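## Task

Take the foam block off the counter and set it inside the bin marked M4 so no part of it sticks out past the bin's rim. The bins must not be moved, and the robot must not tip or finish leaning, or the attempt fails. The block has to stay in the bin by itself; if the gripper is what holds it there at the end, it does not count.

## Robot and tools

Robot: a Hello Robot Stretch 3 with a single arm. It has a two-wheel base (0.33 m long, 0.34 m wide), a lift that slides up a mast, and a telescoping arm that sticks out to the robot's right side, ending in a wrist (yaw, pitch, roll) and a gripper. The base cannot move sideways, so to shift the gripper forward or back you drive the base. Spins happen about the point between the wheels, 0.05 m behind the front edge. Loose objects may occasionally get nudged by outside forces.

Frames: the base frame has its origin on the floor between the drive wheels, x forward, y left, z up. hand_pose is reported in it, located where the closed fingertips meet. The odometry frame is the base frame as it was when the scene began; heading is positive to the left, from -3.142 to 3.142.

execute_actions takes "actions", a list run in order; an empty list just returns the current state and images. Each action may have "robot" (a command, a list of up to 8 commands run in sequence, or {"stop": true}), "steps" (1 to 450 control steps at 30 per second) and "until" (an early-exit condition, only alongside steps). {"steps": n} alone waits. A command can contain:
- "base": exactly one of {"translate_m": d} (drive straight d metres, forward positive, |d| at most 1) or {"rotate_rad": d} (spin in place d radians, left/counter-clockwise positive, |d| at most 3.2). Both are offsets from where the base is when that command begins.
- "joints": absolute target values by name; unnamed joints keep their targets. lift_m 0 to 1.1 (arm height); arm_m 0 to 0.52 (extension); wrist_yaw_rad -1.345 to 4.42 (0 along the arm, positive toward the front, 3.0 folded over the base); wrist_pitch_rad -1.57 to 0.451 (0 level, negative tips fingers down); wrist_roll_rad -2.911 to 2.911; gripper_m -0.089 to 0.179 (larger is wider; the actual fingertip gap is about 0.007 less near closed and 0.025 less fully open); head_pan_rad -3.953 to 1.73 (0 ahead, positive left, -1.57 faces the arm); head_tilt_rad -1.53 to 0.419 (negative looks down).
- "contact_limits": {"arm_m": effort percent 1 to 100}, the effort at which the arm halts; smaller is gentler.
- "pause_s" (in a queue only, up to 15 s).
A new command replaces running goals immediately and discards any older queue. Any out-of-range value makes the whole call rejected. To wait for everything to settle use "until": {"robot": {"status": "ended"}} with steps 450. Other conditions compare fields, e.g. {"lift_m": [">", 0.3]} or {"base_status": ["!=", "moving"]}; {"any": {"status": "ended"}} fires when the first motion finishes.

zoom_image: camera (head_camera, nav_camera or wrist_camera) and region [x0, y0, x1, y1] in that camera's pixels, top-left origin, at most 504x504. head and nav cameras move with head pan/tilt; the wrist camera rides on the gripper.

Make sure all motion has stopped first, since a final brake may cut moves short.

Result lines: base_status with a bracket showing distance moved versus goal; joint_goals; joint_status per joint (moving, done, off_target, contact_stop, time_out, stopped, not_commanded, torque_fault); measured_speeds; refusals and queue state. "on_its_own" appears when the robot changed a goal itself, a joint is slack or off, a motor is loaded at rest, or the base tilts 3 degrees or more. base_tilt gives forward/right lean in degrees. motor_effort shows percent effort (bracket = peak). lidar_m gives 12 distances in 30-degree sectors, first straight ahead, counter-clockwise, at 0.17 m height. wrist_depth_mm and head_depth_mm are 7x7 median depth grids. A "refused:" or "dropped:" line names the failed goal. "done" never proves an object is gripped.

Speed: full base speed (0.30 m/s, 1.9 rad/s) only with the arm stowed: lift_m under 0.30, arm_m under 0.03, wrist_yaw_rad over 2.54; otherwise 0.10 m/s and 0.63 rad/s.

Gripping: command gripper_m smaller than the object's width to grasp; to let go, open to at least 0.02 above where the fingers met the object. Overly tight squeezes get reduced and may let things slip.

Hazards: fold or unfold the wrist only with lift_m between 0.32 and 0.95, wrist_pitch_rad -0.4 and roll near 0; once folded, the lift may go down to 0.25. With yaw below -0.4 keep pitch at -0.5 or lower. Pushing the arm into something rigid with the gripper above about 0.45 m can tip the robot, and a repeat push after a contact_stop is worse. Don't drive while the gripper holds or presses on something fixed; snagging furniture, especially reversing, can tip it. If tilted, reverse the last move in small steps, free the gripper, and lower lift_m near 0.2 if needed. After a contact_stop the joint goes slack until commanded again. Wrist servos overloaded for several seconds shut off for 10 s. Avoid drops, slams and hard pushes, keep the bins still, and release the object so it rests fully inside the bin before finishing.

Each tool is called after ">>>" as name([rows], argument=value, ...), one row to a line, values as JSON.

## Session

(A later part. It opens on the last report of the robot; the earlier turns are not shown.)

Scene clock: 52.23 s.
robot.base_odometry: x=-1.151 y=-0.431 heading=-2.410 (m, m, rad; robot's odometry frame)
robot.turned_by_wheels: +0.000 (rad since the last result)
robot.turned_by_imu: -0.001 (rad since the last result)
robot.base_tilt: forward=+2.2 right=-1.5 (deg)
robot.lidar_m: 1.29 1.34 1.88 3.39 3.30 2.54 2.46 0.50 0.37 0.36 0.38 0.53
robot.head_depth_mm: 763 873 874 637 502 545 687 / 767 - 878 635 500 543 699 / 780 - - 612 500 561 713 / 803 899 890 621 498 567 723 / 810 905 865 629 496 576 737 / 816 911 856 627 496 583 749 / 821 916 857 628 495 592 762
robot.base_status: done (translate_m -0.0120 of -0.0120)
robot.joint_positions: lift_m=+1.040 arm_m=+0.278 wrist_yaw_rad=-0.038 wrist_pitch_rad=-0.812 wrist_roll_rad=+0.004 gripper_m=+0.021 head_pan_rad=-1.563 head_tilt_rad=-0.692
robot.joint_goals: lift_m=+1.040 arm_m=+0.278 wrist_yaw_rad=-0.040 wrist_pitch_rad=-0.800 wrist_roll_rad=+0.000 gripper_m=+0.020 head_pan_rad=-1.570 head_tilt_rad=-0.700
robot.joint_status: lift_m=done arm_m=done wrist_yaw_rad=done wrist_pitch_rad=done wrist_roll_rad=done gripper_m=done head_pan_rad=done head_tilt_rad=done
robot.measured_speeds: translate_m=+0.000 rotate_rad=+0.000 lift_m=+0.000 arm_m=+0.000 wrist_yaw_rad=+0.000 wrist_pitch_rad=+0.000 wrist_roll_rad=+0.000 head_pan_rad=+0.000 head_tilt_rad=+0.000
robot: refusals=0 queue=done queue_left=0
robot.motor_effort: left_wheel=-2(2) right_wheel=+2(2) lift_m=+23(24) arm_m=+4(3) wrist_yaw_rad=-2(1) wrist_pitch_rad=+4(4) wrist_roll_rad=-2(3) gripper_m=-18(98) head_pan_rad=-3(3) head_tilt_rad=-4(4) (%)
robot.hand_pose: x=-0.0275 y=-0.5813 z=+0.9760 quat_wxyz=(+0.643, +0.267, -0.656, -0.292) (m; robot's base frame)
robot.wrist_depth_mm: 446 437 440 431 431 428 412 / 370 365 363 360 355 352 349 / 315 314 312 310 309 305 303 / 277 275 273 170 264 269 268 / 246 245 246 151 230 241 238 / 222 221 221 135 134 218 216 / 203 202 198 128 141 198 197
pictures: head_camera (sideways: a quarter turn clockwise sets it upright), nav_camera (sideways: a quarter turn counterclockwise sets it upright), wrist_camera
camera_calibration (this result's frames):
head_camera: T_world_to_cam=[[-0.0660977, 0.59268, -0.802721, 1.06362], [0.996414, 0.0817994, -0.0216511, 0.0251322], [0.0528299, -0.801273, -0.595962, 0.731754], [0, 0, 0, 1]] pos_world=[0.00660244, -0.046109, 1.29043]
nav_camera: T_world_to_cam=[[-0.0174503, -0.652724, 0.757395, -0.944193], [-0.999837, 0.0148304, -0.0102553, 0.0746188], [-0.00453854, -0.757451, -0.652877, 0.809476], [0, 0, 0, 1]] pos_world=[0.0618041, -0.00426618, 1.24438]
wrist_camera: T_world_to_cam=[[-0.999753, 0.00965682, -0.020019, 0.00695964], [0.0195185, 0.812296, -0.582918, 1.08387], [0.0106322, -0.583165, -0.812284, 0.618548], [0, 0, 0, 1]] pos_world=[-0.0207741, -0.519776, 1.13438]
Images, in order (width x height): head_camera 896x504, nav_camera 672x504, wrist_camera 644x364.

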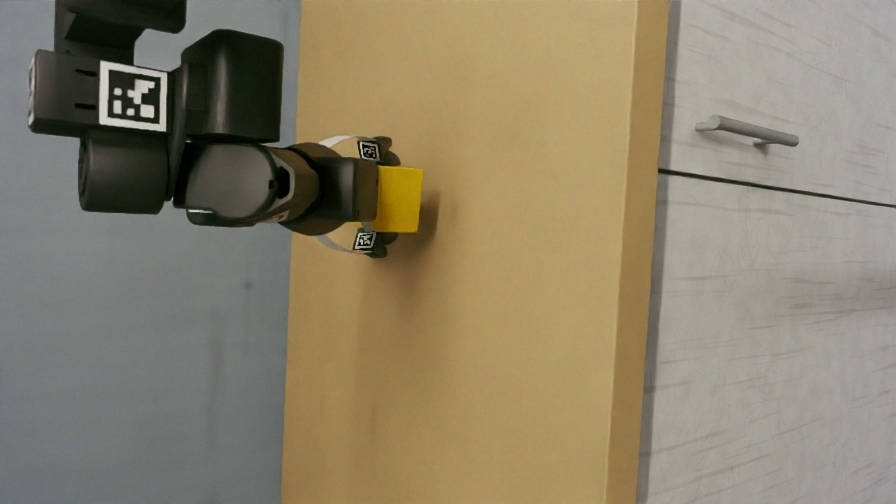

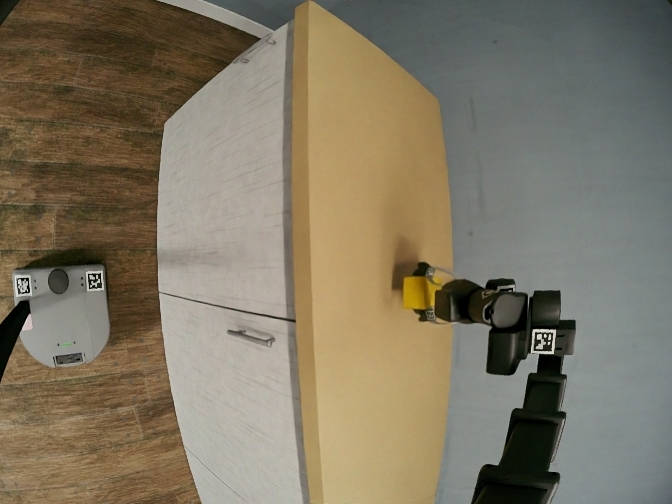

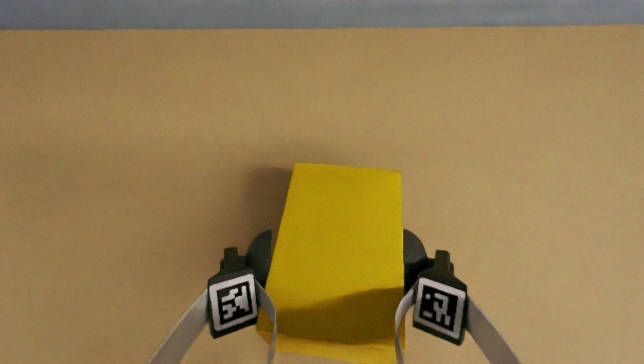

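>>> execute_actions([
  {"robot":[{"joints":{"arm_m":0,"wrist_pitch_rad":-0.4,"head_pan_rad":0.05,"head_tilt_rad":-0.3},"base":{"rotate_rad":1.8}},{"joints":{"lift_m":0.285,"wrist_yaw_rad":2.65},"base":{"translate_m":0.75}}],"steps":450,"until":{"robot":{"status":"ended"}}},
])

>>> zoom_image(camera="head_camera", region=[340,130,500,380])

Scene clock: 67.80 s.
robot.base_odometry: x=-0.536 y=-0.861 heading=-0.610 (m, m, rad; robot's odometry frame)
robot.turned_by_wheels: +1.800 (rad since the last result)
robot.turned_by_imu: +1.788 (rad since the last result)
robot.base_tilt: forward=+2.2 right=-1.7 (deg)
robot.lidar_m: 2.55 2.57 2.26 2.27 1.25 1.09 1.08 1.26 1.49 1.49 1.51 2.51
robot.head_depth_mm: 2600 2694 2819 2941 2979 2076 1587 / 2691 2800 2958 3052 2802 2075 1571 / 2766 2886 3040 2971 2967 2045 1578 / 2835 2981 3173 2966 2774 2052 1563 / 3013 3149 3287 3412 2874 2031 1561 / 3110 3265 3402 3596 2889 2005 1546 / 3147 3317 3440 3555 2833 2005 1547
robot.base_status: done (translate_m +0.7500 of +0.7500)
robot.joint_positions: lift_m=+0.285 arm_m=+0.000 wrist_yaw_rad=+2.648 wrist_pitch_rad=-0.424 wrist_roll_rad=+0.004 gripper_m=+0.021 head_pan_rad=+0.043 head_tilt_rad=-0.309
robot.joint_goals: lift_m=+0.285 arm_m=+0.000 wrist_yaw_rad=+2.650 wrist_pitch_rad=-0.400 wrist_roll_rad=+0.000 gripper_m=+0.020 head_pan_rad=+0.050 head_tilt_rad=-0.300
robot.joint_status: lift_m=done arm_m=done wrist_yaw_rad=done wrist_pitch_rad=done wrist_roll_rad=done gripper_m=done head_pan_rad=done head_tilt_rad=done
robot.measured_speeds: translate_m=+0.000 rotate_rad=+0.000 lift_m=+0.000 arm_m=+0.000 wrist_yaw_rad=+0.000 wrist_pitch_rad=+0.000 wrist_roll_rad=+0.000 head_pan_rad=+0.000 head_tilt_rad=+0.000
robot: refusals=0 queue=done queue_left=0
robot.motor_effort: left_wheel=-2(7) right_wheel=+1(4) lift_m=+18(23) arm_m=-3(5) wrist_yaw_rad=+2(3) wrist_pitch_rad=+8(9) wrist_roll_rad=-2(3) gripper_m=-17(17) head_pan_rad=+3(44) head_tilt_rad=+3(22) (%)
robot.hand_pose: x=+0.0847 y=+0.0517 z=+0.2966 quat_wxyz=(+0.313, +0.708, -0.025, +0.633) (m; robot's base frame)
robot.wrist_depth_mm: - - - - - - - / - - - - - - - / - - - - - - - / 781 789 794 170 745 782 786 / 652 627 625 150 578 620 631 / - 522 514 135 134 514 521 / - 464 - 128 140 438 439
pictures: head_camera (sideways: a quarter turn clockwise sets it upright), nav_camera (sideways: a quarter turn counterclockwise sets it upright), wrist_camera
camera_calibration (this result's frames):
head_camera: T_world_to_cam=[[-0.247689, -0.0721078, -0.966152, 1.27795], [-0.103279, 0.993509, -0.0476723, 0.0657345], [0.963319, 0.0879754, -0.253529, 0.280604], [0, 0, 0, 1]] pos_world=[0.0530105, 0.00215568, 1.30897]
nav_camera: T_world_to_cam=[[0.323244, -0.00873988, 0.946275, -1.1926], [0.025715, -0.999507, -0.0180157, 0.0784732], [0.945966, 0.030157, -0.32286, 0.374278], [0, 0, 0, 1]] pos_world=[0.0294289, 0.0567242, 1.25078]
wrist_camera: T_world_to_cam=[[0.89608, -0.443826, -0.00764106, -0.0413899], [-0.241487, -0.472971, -0.847339, 0.338447], [0.372457, 0.761129, -0.530998, 0.251032], [0, 0, 0, 1]] pos_world=[0.0253207, -0.0493615, 0.419761]
Images, in order (width x height): head_camera 896x504, nav_camera 672x504, wrist_camera 644x364.

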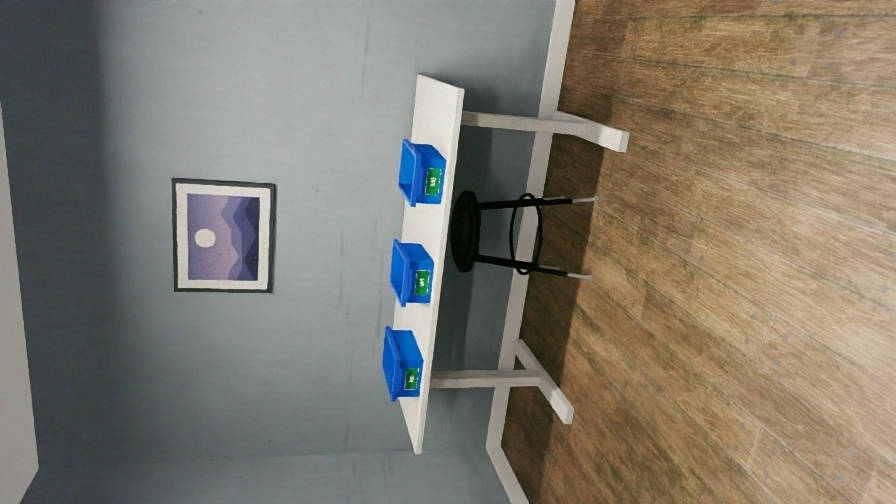

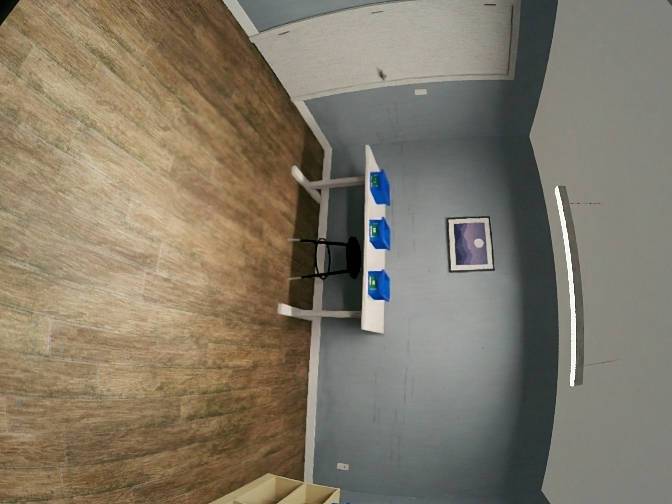

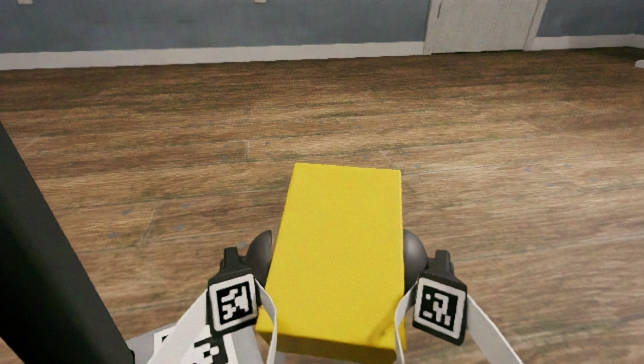

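Region (340, 130, 500, 380) of head_camera's 896x504 image, scaled by 2.016, with more detail than that image has; it fills the left 323 columns of this view, and the rest is white.

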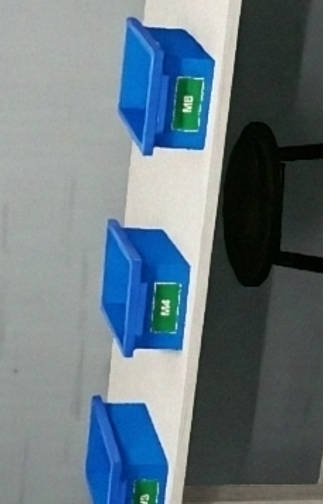

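>>> execute_actions([
  {"robot":[{"base":{"rotate_rad":0.22}},{"base":{"translate_m":1}}],"steps":300,"until":{"robot":{"translate_m":[">",0.8],"queue_left":["=",0]}}},
  {"robot":[{"base":{"translate_m":1}},{"base":{"translate_m":0.42},"joints":{"lift_m":0.8}},{"base":{"rotate_rad":1.09},"joints":{"lift_m":0.95,"wrist_yaw_rad":1.5,"head_pan_rad":-1.57,"head_tilt_rad":-0.9}}],"steps":450,"until":{"robot":{"status":"ended"}}},
])

Scene clock: 91.20 s.
robot.base_odometry: x=+1.525 y=-1.708 heading=+0.700 (m, m, rad; robot's odometry frame)
robot.turned_by_wheels: +1.310 (rad since the last result)
robot.turned_by_imu: +1.296 (rad since the last result)
robot.base_tilt: forward=+2.1 right=-1.6 (deg)
robot.lidar_m: 1.19 1.25 1.76 3.04 3.16 2.29 2.14 0.96 0.44 0.72 0.80 1.26
robot.head_depth_mm: 923 1059 955 - - 1214 1116 / 927 1055 924 782 - 1222 1119 / 931 1055 921 710 - 1221 1120 / 941 1063 917 751 665 - 1114 / 950 1070 918 753 666 - 1117 / 956 1081 891 732 - - 1116 / 960 1087 781 727 - 1232 1118
robot.base_status: done (rotate_rad +1.0899 of +1.0900)
robot.joint_positions: lift_m=+0.950 arm_m=+0.000 wrist_yaw_rad=+1.503 wrist_pitch_rad=-0.423 wrist_roll_rad=+0.004 gripper_m=+0.021 head_pan_rad=-1.563 head_tilt_rad=-0.889
robot.joint_goals: lift_m=+0.950 arm_m=+0.000 wrist_yaw_rad=+1.500 wrist_pitch_rad=-0.400 wrist_roll_rad=+0.000 gripper_m=+0.020 head_pan_rad=-1.570 head_tilt_rad=-0.900
robot.joint_status: lift_m=done arm_m=done wrist_yaw_rad=done wrist_pitch_rad=done wrist_roll_rad=done gripper_m=done head_pan_rad=done head_tilt_rad=done
robot.measured_speeds: translate_m=+0.000 rotate_rad=+0.000 lift_m=+0.000 arm_m=+0.000 wrist_yaw_rad=+0.000 wrist_pitch_rad=+0.000 wrist_roll_rad=+0.000 head_pan_rad=+0.000 head_tilt_rad=+0.000
robot: refusals=0 queue=done queue_left=0
robot.motor_effort: left_wheel=-2(11) right_wheel=+2(6) lift_m=+23(23) arm_m=-4(3) wrist_yaw_rad=-2(5) wrist_pitch_rad=+8(8) wrist_roll_rad=-2(3) gripper_m=-17(18) head_pan_rad=-3(44) head_tilt_rad=-3(27) (%)
robot.hand_pose: x=+0.2019 y=-0.1607 z=+0.9614 quat_wxyz=(+0.606, +0.581, -0.405, +0.362) (m; robot's base frame)
robot.wrist_depth_mm: - 990 996 - - - - / - - - - - - - / - - - - - - - / - - - 170 653 - 967 / - - - 150 501 399 402 / - - - 135 134 365 427 / - - - 128 140 280 380
pictures: head_camera (sideways: a quarter turn clockwise sets it upright), nav_camera (sideways: a quarter turn counterclockwise sets it upright), wrist_camera
camera_calibration (this result's frames):
head_camera: T_world_to_cam=[[-0.0671744, 0.738485, -0.670915, 0.891843], [0.996401, 0.0845001, -0.00675288, 0.00573284], [0.0517055, -0.668954, -0.741503, 0.921068], [0, 0, 0, 1]] pos_world=[0.00657259, -0.0429451, 1.28137]
nav_camera: T_world_to_cam=[[-0.0164588, -0.788486, 0.614832, -0.758422], [-0.999848, 0.0165084, -0.0055944, 0.0685488], [-0.00573878, -0.614831, -0.788638, 0.986044], [0, 0, 0, 1]] pos_world=[0.0617144, 0.0071134, 1.24432]
wrist_camera: T_world_to_cam=[[-0.0344579, -0.999377, -0.00756772, -0.136986], [-0.530098, 0.0246956, -0.847577, 0.968049], [0.847236, -0.025194, -0.530619, 0.499522], [0, 0, 0, 1]] pos_world=[0.085228, -0.148222, 1.08452]
Images, in order (width x height): head_camera 896x504, nav_camera 672x504, wrist_camera 644x364.

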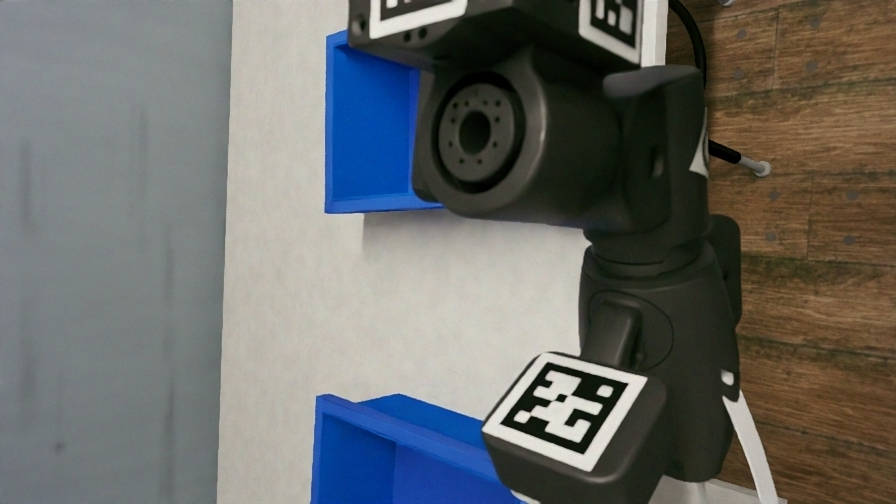

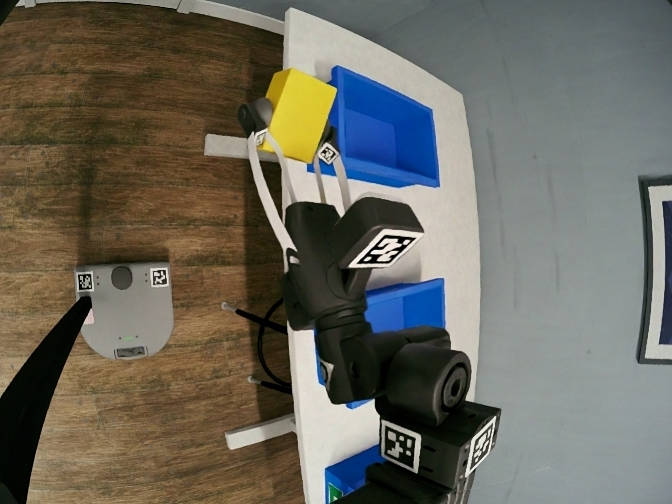

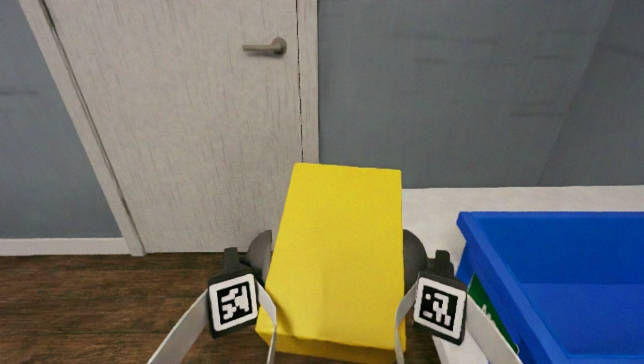

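>>> execute_actions([
  {"robot":[{"base":{"translate_m":-0.068},"joints":{"wrist_yaw_rad":0,"arm_m":0.235,"lift_m":0.96}},{"joints":{"wrist_pitch_rad":-0.8,"lift_m":0.9}}],"steps":450,"until":{"robot":{"status":"ended"}}},
])

Scene clock: 97.83 s.
robot.base_odometry: x=+1.473 y=-1.752 heading=+0.700 (m, m, rad; robot's odometry frame)
robot.turned_by_wheels: +0.000 (rad since the last result)
robot.turned_by_imu: -0.001 (rad since the last result)
robot.base_tilt: forward=+2.2 right=-1.6 (deg)
robot.lidar_m: 1.26 1.32 1.85 3.04 3.18 2.23 2.07 0.91 0.62 0.43 0.84 1.33
robot.head_depth_mm: 924 1010 - 735 624 1218 1126 / 930 - - 691 598 1244 1119 / 935 1031 - 739 598 1225 1117 / 942 1062 902 702 599 1243 1112 / 948 1075 917 753 636 1238 1115 / 951 1069 917 752 637 1263 1116 / 961 1089 890 714 633 1259 1114
robot.base_status: done (translate_m -0.0680 of -0.0680)
robot.joint_positions: lift_m=+0.906 arm_m=+0.235 wrist_yaw_rad=+0.001 wrist_pitch_rad=-0.774 wrist_roll_rad=+0.012 gripper_m=+0.021 head_pan_rad=-1.563 head_tilt_rad=-0.889
robot.joint_goals: lift_m=+0.906 arm_m=+0.235 wrist_yaw_rad=+0.000 wrist_pitch_rad=-0.800 wrist_roll_rad=+0.000 gripper_m=+0.020 head_pan_rad=-1.570 head_tilt_rad=-0.900
robot.joint_status: lift_m=contact_stop arm_m=done wrist_yaw_rad=done wrist_pitch_rad=done wrist_roll_rad=done gripper_m=done head_pan_rad=done head_tilt_rad=done
robot.measured_speeds: translate_m=+0.000 rotate_rad=+0.000 lift_m=+0.001 arm_m=+0.000 wrist_yaw_rad=+0.000 wrist_pitch_rad=+0.000 wrist_roll_rad=+0.000 head_pan_rad=+0.000 head_tilt_rad=+0.000
robot: refusals=0 queue=dropped queue_left=0
robot.on_its_own: lift_m is slack since a contact_stop, until your next command for it (your +0.900 is given up)
robot.motor_effort: left_wheel=-2(8) right_wheel=+1(4) lift_m=+20(23) arm_m=+4(3) wrist_yaw_rad=-1(4) wrist_pitch_rad=-9(13) wrist_roll_rad=-8(9) gripper_m=-17(18) head_pan_rad=-4(4) head_tilt_rad=-4(6) (%)
robot.hand_pose: x=-0.0213 y=-0.5459 z=+0.8478 quat_wxyz=(+0.651, +0.266, -0.658, -0.269) (m; robot's base frame)
robot.wrist_depth_mm: 602 591 581 570 556 555 547 / 501 495 489 488 483 471 467 / 425 415 418 410 408 404 400 / 369 364 232 170 215 214 349 / 321 320 222 150 252 199 310 / 291 287 167 135 136 200 274 / 263 260 156 127 136 185 154
pictures: head_camera (sideways: a quarter turn clockwise sets it upright), nav_camera (sideways: a quarter turn counterclockwise sets it upright), wrist_camera
camera_calibration (this result's frames):
head_camera: T_world_to_cam=[[-0.0670429, 0.738744, -0.670643, 0.891488], [0.996416, 0.0843225, -0.00672464, 0.00569597], [0.0515825, -0.66869, -0.74175, 0.92139], [0, 0, 0, 1]] pos_world=[0.00656478, -0.0429376, 1.28135]
nav_camera: T_world_to_cam=[[-0.0165995, -0.78871, 0.614542, -0.758043], [-0.999845, 0.0166911, -0.00558544, 0.0685371], [-0.00585211, -0.614539, -0.788865, 0.986339], [0, 0, 0, 1]] pos_world=[0.0617155, 0.00712455, 1.24432]
wrist_camera: T_world_to_cam=[[-0.999397, -0.0245796, -0.0245377, -0.00460253], [-0.00437204, 0.789918, -0.613197, 0.993267], [0.0344549, -0.61272, -0.789549, 0.500082], [0, 0, 0, 1]] pos_world=[-0.0174874, -0.478302, 1.00379]
Images, in order (width x height): head_camera 896x504, nav_camera 672x504, wrist_camera 644x364.

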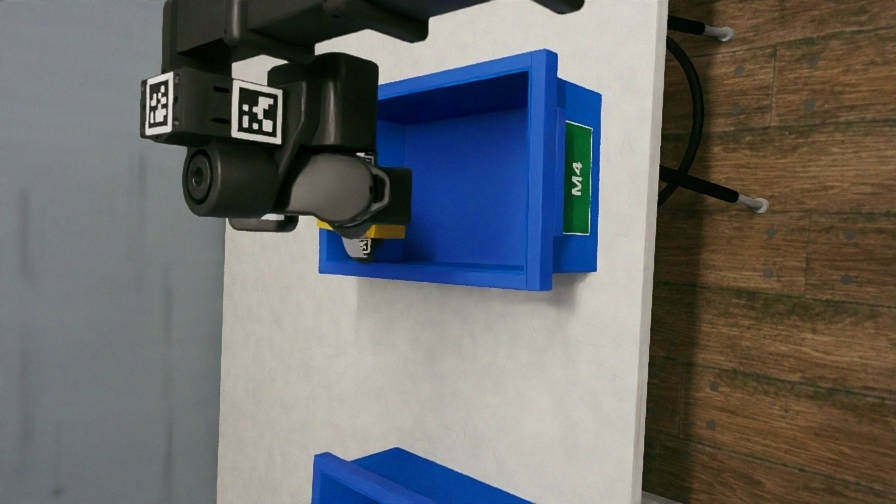

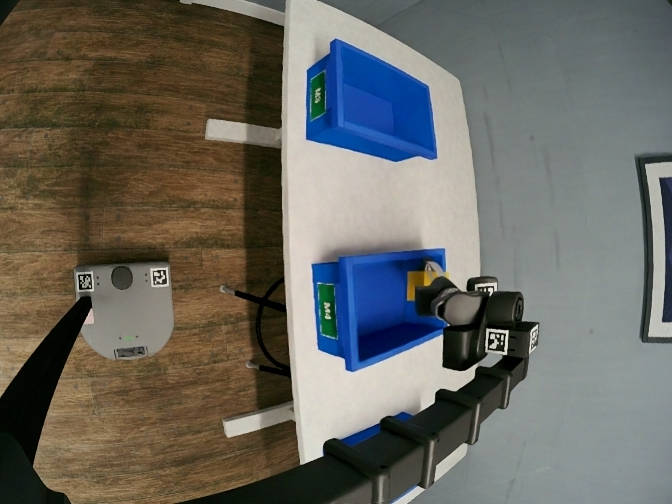

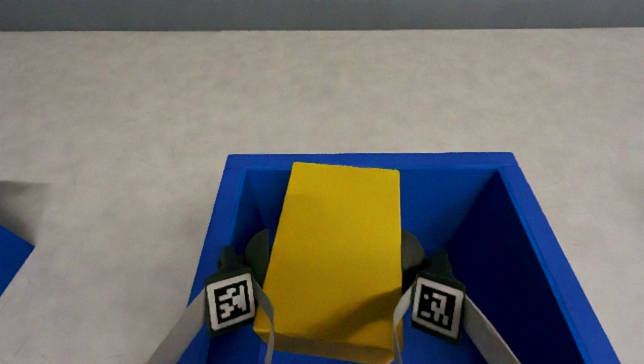

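>>> execute_actions([
  {"robot":[{"joints":{"lift_m":0.93}},{"base":{"translate_m":-0.024},"joints":{"arm_m":0.215}},{"joints":{"lift_m":0.825}}],"steps":450,"until":{"robot":{"status":"ended"}}},
])

Scene clock: 104.93 s.
robot.base_odometry: x=+1.454 y=-1.767 heading=+0.700 (m, m, rad; robot's odometry frame)
robot.turned_by_wheels: +0.000 (rad since the last result)
robot.turned_by_imu: -0.002 (rad since the last result)
robot.base_tilt: forward=+2.1 right=-1.7 (deg)
robot.lidar_m: 1.28 1.34 1.89 3.05 3.18 2.21 2.06 0.90 0.60 0.42 0.86 1.35
robot.head_depth_mm: 923 1053 967 - - 1225 1100 / 925 1054 985 - 609 1247 1115 / 935 1056 980 - 598 1198 1119 / 944 1062 767 739 598 1246 1116 / 949 1068 917 732 622 1239 1110 / 950 1080 918 751 636 1267 1114 / 959 1084 917 732 636 1263 1119
robot.base_status: done (translate_m -0.0240 of -0.0240)
robot.joint_positions: lift_m=+0.825 arm_m=+0.215 wrist_yaw_rad=+0.001 wrist_pitch_rad=-0.812 wrist_roll_rad=+0.005 gripper_m=+0.021 head_pan_rad=-1.563 head_tilt_rad=-0.889
robot.joint_goals: lift_m=+0.825 arm_m=+0.215 wrist_yaw_rad=+0.000 wrist_pitch_rad=-0.800 wrist_roll_rad=+0.000 gripper_m=+0.020 head_pan_rad=-1.570 head_tilt_rad=-0.900
robot.joint_status: lift_m=done arm_m=done wrist_yaw_rad=done wrist_pitch_rad=done wrist_roll_rad=done gripper_m=done head_pan_rad=done head_tilt_rad=done
robot.measured_speeds: translate_m=+0.000 rotate_rad=+0.000 lift_m=+0.000 arm_m=+0.000 wrist_yaw_rad=+0.000 wrist_pitch_rad=+0.000 wrist_roll_rad=+0.000 head_pan_rad=+0.000 head_tilt_rad=+0.000
robot: refusals=0 queue=done queue_left=0
robot.motor_effort: left_wheel=-2(6) right_wheel=+1(2) lift_m=+18(24) arm_m=-3(3) wrist_yaw_rad=-1(2) wrist_pitch_rad=+5(9) wrist_roll_rad=-4(8) gripper_m=-17(18) head_pan_rad=-3(3) head_tilt_rad=-5(4) (%)
robot.hand_pose: x=-0.0214 y=-0.5190 z=+0.7613 quat_wxyz=(+0.648, +0.279, -0.651, -0.280) (m; robot's base frame)
robot.wrist_depth_mm: 388 162 161 161 161 155 366 / 325 135 186 186 185 157 129 / 271 131 213 219 219 157 109 / 100 131 229 170 226 157 104 / 101 131 211 150 203 157 104 / 101 132 180 135 134 157 104 / 101 123 172 128 140 146 104
pictures: head_camera (sideways: a quarter turn clockwise sets it upright), nav_camera (sideways: a quarter turn counterclockwise sets it upright), wrist_camera
camera_calibration (this result's frames):
head_camera: T_world_to_cam=[[-0.0670432, 0.738744, -0.670643, 0.891488], [0.996416, 0.084323, -0.00672463, 0.00569595], [0.0515828, -0.66869, -0.74175, 0.92139], [0, 0, 0, 1]] pos_world=[0.0065648, -0.0429376, 1.28135]
nav_camera: T_world_to_cam=[[-0.0165991, -0.78871, 0.614542, -0.758043], [-0.999845, 0.0166907, -0.00558544, 0.0685371], [-0.00585182, -0.614539, -0.788865, 0.98634], [0, 0, 0, 1]] pos_world=[0.0617155, 0.00712459, 1.24432]
wrist_camera: T_world_to_cam=[[-0.999384, -0.0283636, -0.0206899, -0.0110072], [-0.0109953, 0.812541, -0.582801, 0.907401], [0.0333417, -0.582214, -0.812352, 0.481402], [0, 0, 0, 1]] pos_world=[-0.017074, -0.457333, 0.919674]
Images, in order (width x height): head_camera 896x504, nav_camera 672x504, wrist_camera 644x364.

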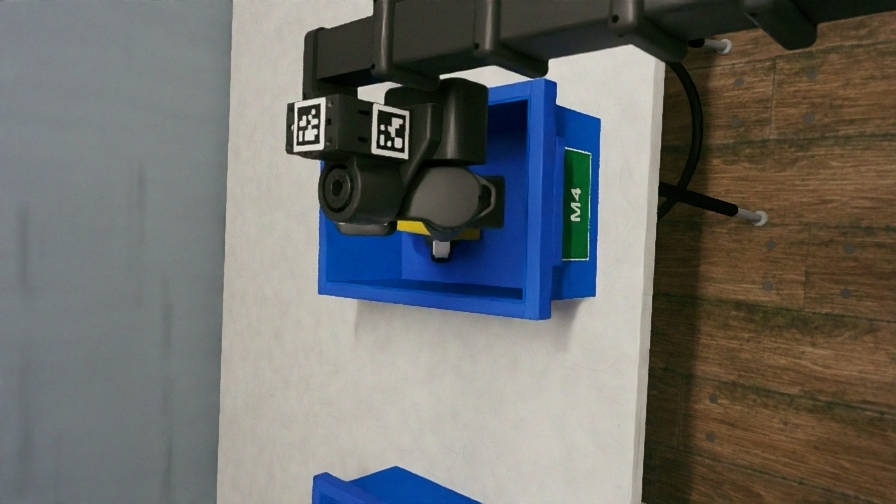

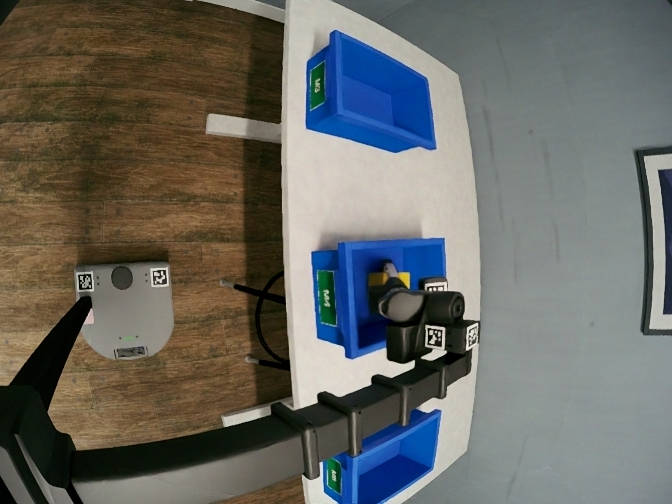

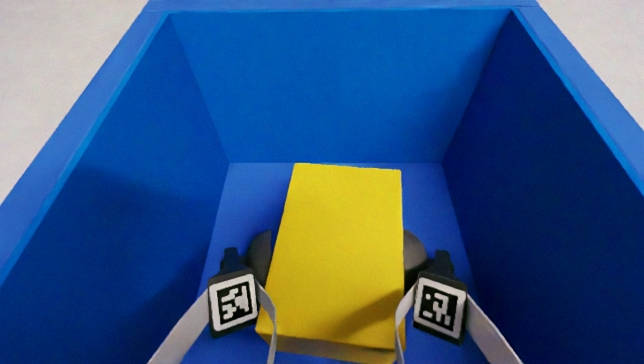

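>>> execute_actions([
  {"robot":[{"joints":{"lift_m":0.819}},{"joints":{"gripper_m":0.095}},{"joints":{"lift_m":0.95}}],"steps":450,"until":{"robot":{"status":"ended"}}},
])

Scene clock: 109.90 s.
robot.base_odometry: x=+1.454 y=-1.767 heading=+0.700 (m, m, rad; robot's odometry frame)
robot.turned_by_wheels: +0.000 (rad since the last result)
robot.turned_by_imu: -0.001 (rad since the last result)
robot.base_tilt: forward=+2.2 right=-1.7 (deg)
robot.lidar_m: 1.28 1.34 1.89 3.04 3.18 2.21 2.05 0.90 0.60 0.42 0.86 1.35
robot.head_depth_mm: 905 - 880 755 637 1224 1122 / 903 - 841 696 610 1249 1112 / 933 - - 726 600 1194 1118 / 940 1059 851 731 598 1233 1117 / 945 1071 918 733 623 1242 1110 / 953 1076 915 750 636 1258 1115 / 961 1084 915 731 635 1259 1113
robot.base_status: done (translate_m -0.0240 of -0.0240)
robot.joint_positions: lift_m=+0.950 arm_m=+0.215 wrist_yaw_rad=+0.001 wrist_pitch_rad=-0.812 wrist_roll_rad=+0.005 gripper_m=+0.095 head_pan_rad=-1.563 head_tilt_rad=-0.889
robot.joint_goals: lift_m=+0.950 arm_m=+0.215 wrist_yaw_rad=+0.000 wrist_pitch_rad=-0.800 wrist_roll_rad=+0.000 gripper_m=+0.095 head_pan_rad=-1.570 head_tilt_rad=-0.900
robot.joint_status: lift_m=done arm_m=done wrist_yaw_rad=done wrist_pitch_rad=done wrist_roll_rad=done gripper_m=done head_pan_rad=done head_tilt_rad=done
robot.measured_speeds: translate_m=+0.000 rotate_rad=+0.000 lift_m=+0.000 arm_m=+0.000 wrist_yaw_rad=+0.000 wrist_pitch_rad=+0.000 wrist_roll_rad=+0.000 head_pan_rad=+0.000 head_tilt_rad=+0.000
robot: refusals=0 queue=done queue_left=0
robot.motor_effort: left_wheel=-1(2) right_wheel=+1(1) lift_m=+23(25) arm_m=-3(4) wrist_yaw_rad=-1(1) wrist_pitch_rad=+4(4) wrist_roll_rad=-4(3) gripper_m=+1(94) head_pan_rad=-3(3) head_tilt_rad=-5(5) (%)
robot.hand_pose: x=-0.0214 y=-0.5190 z=+0.8860 quat_wxyz=(+0.648, +0.279, -0.651, -0.280) (m; robot's base frame)
robot.wrist_depth_mm: 634 620 609 605 594 587 575 / 534 532 525 521 517 515 504 / 461 456 451 450 446 441 439 / 402 400 272 269 260 389 388 / 351 357 301 334 329 348 349 / 327 322 317 277 313 316 313 / 294 295 266 248 282 202 287
pictures: head_camera (sideways: a quarter turn clockwise sets it upright), nav_camera (sideways: a quarter turn counterclockwise sets it upright), wrist_camera
camera_calibration (this result's frames):
head_camera: T_world_to_cam=[[-0.0670431, 0.738744, -0.670643, 0.891488], [0.996416, 0.0843228, -0.00672463, 0.00569595], [0.0515827, -0.66869, -0.74175, 0.92139], [0, 0, 0, 1]] pos_world=[0.00656479, -0.0429376, 1.28135]
nav_camera: T_world_to_cam=[[-0.0165992, -0.78871, 0.614542, -0.758043], [-0.999845, 0.0166908, -0.00558544, 0.0685371], [-0.00585189, -0.614539, -0.788865, 0.98634], [0, 0, 0, 1]] pos_world=[0.0617155, 0.00712458, 1.24432]
wrist_camera: T_world_to_cam=[[-0.999384, -0.0283605, -0.0206915, -0.00842399], [-0.0109938, 0.812575, -0.582754, 0.980043], [0.0333406, -0.582167, -0.812385, 0.582766], [0, 0, 0, 1]] pos_world=[-0.0170742, -0.45733, 1.04438]
Images, in order (width x height): head_camera 896x504, nav_camera 672x504, wrist_camera 644x364.

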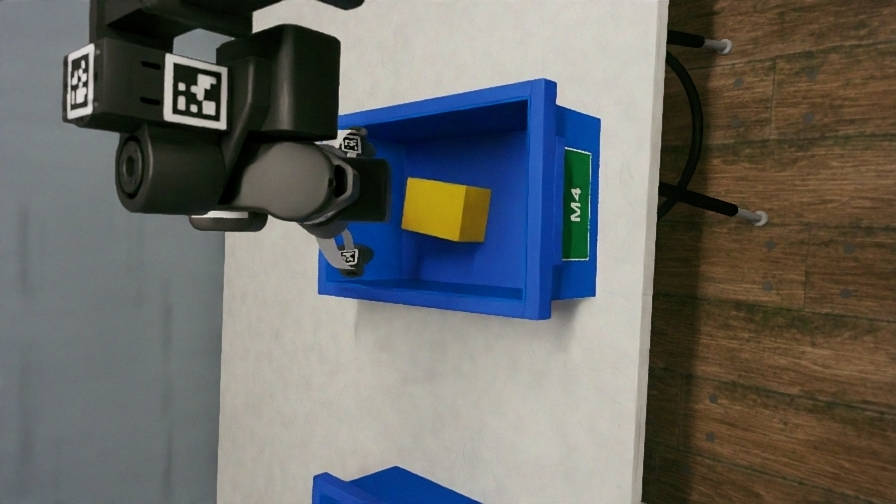

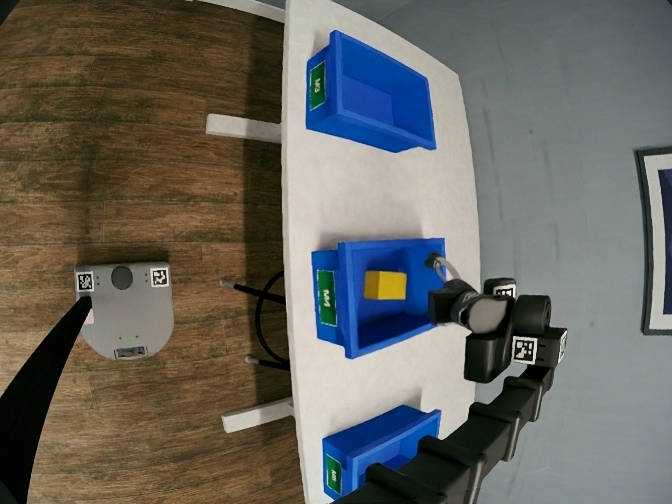

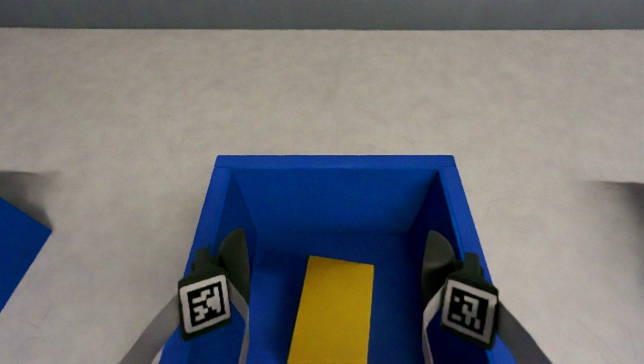

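>>> finished_scene(scene=1)

The scene is finished: the task was done.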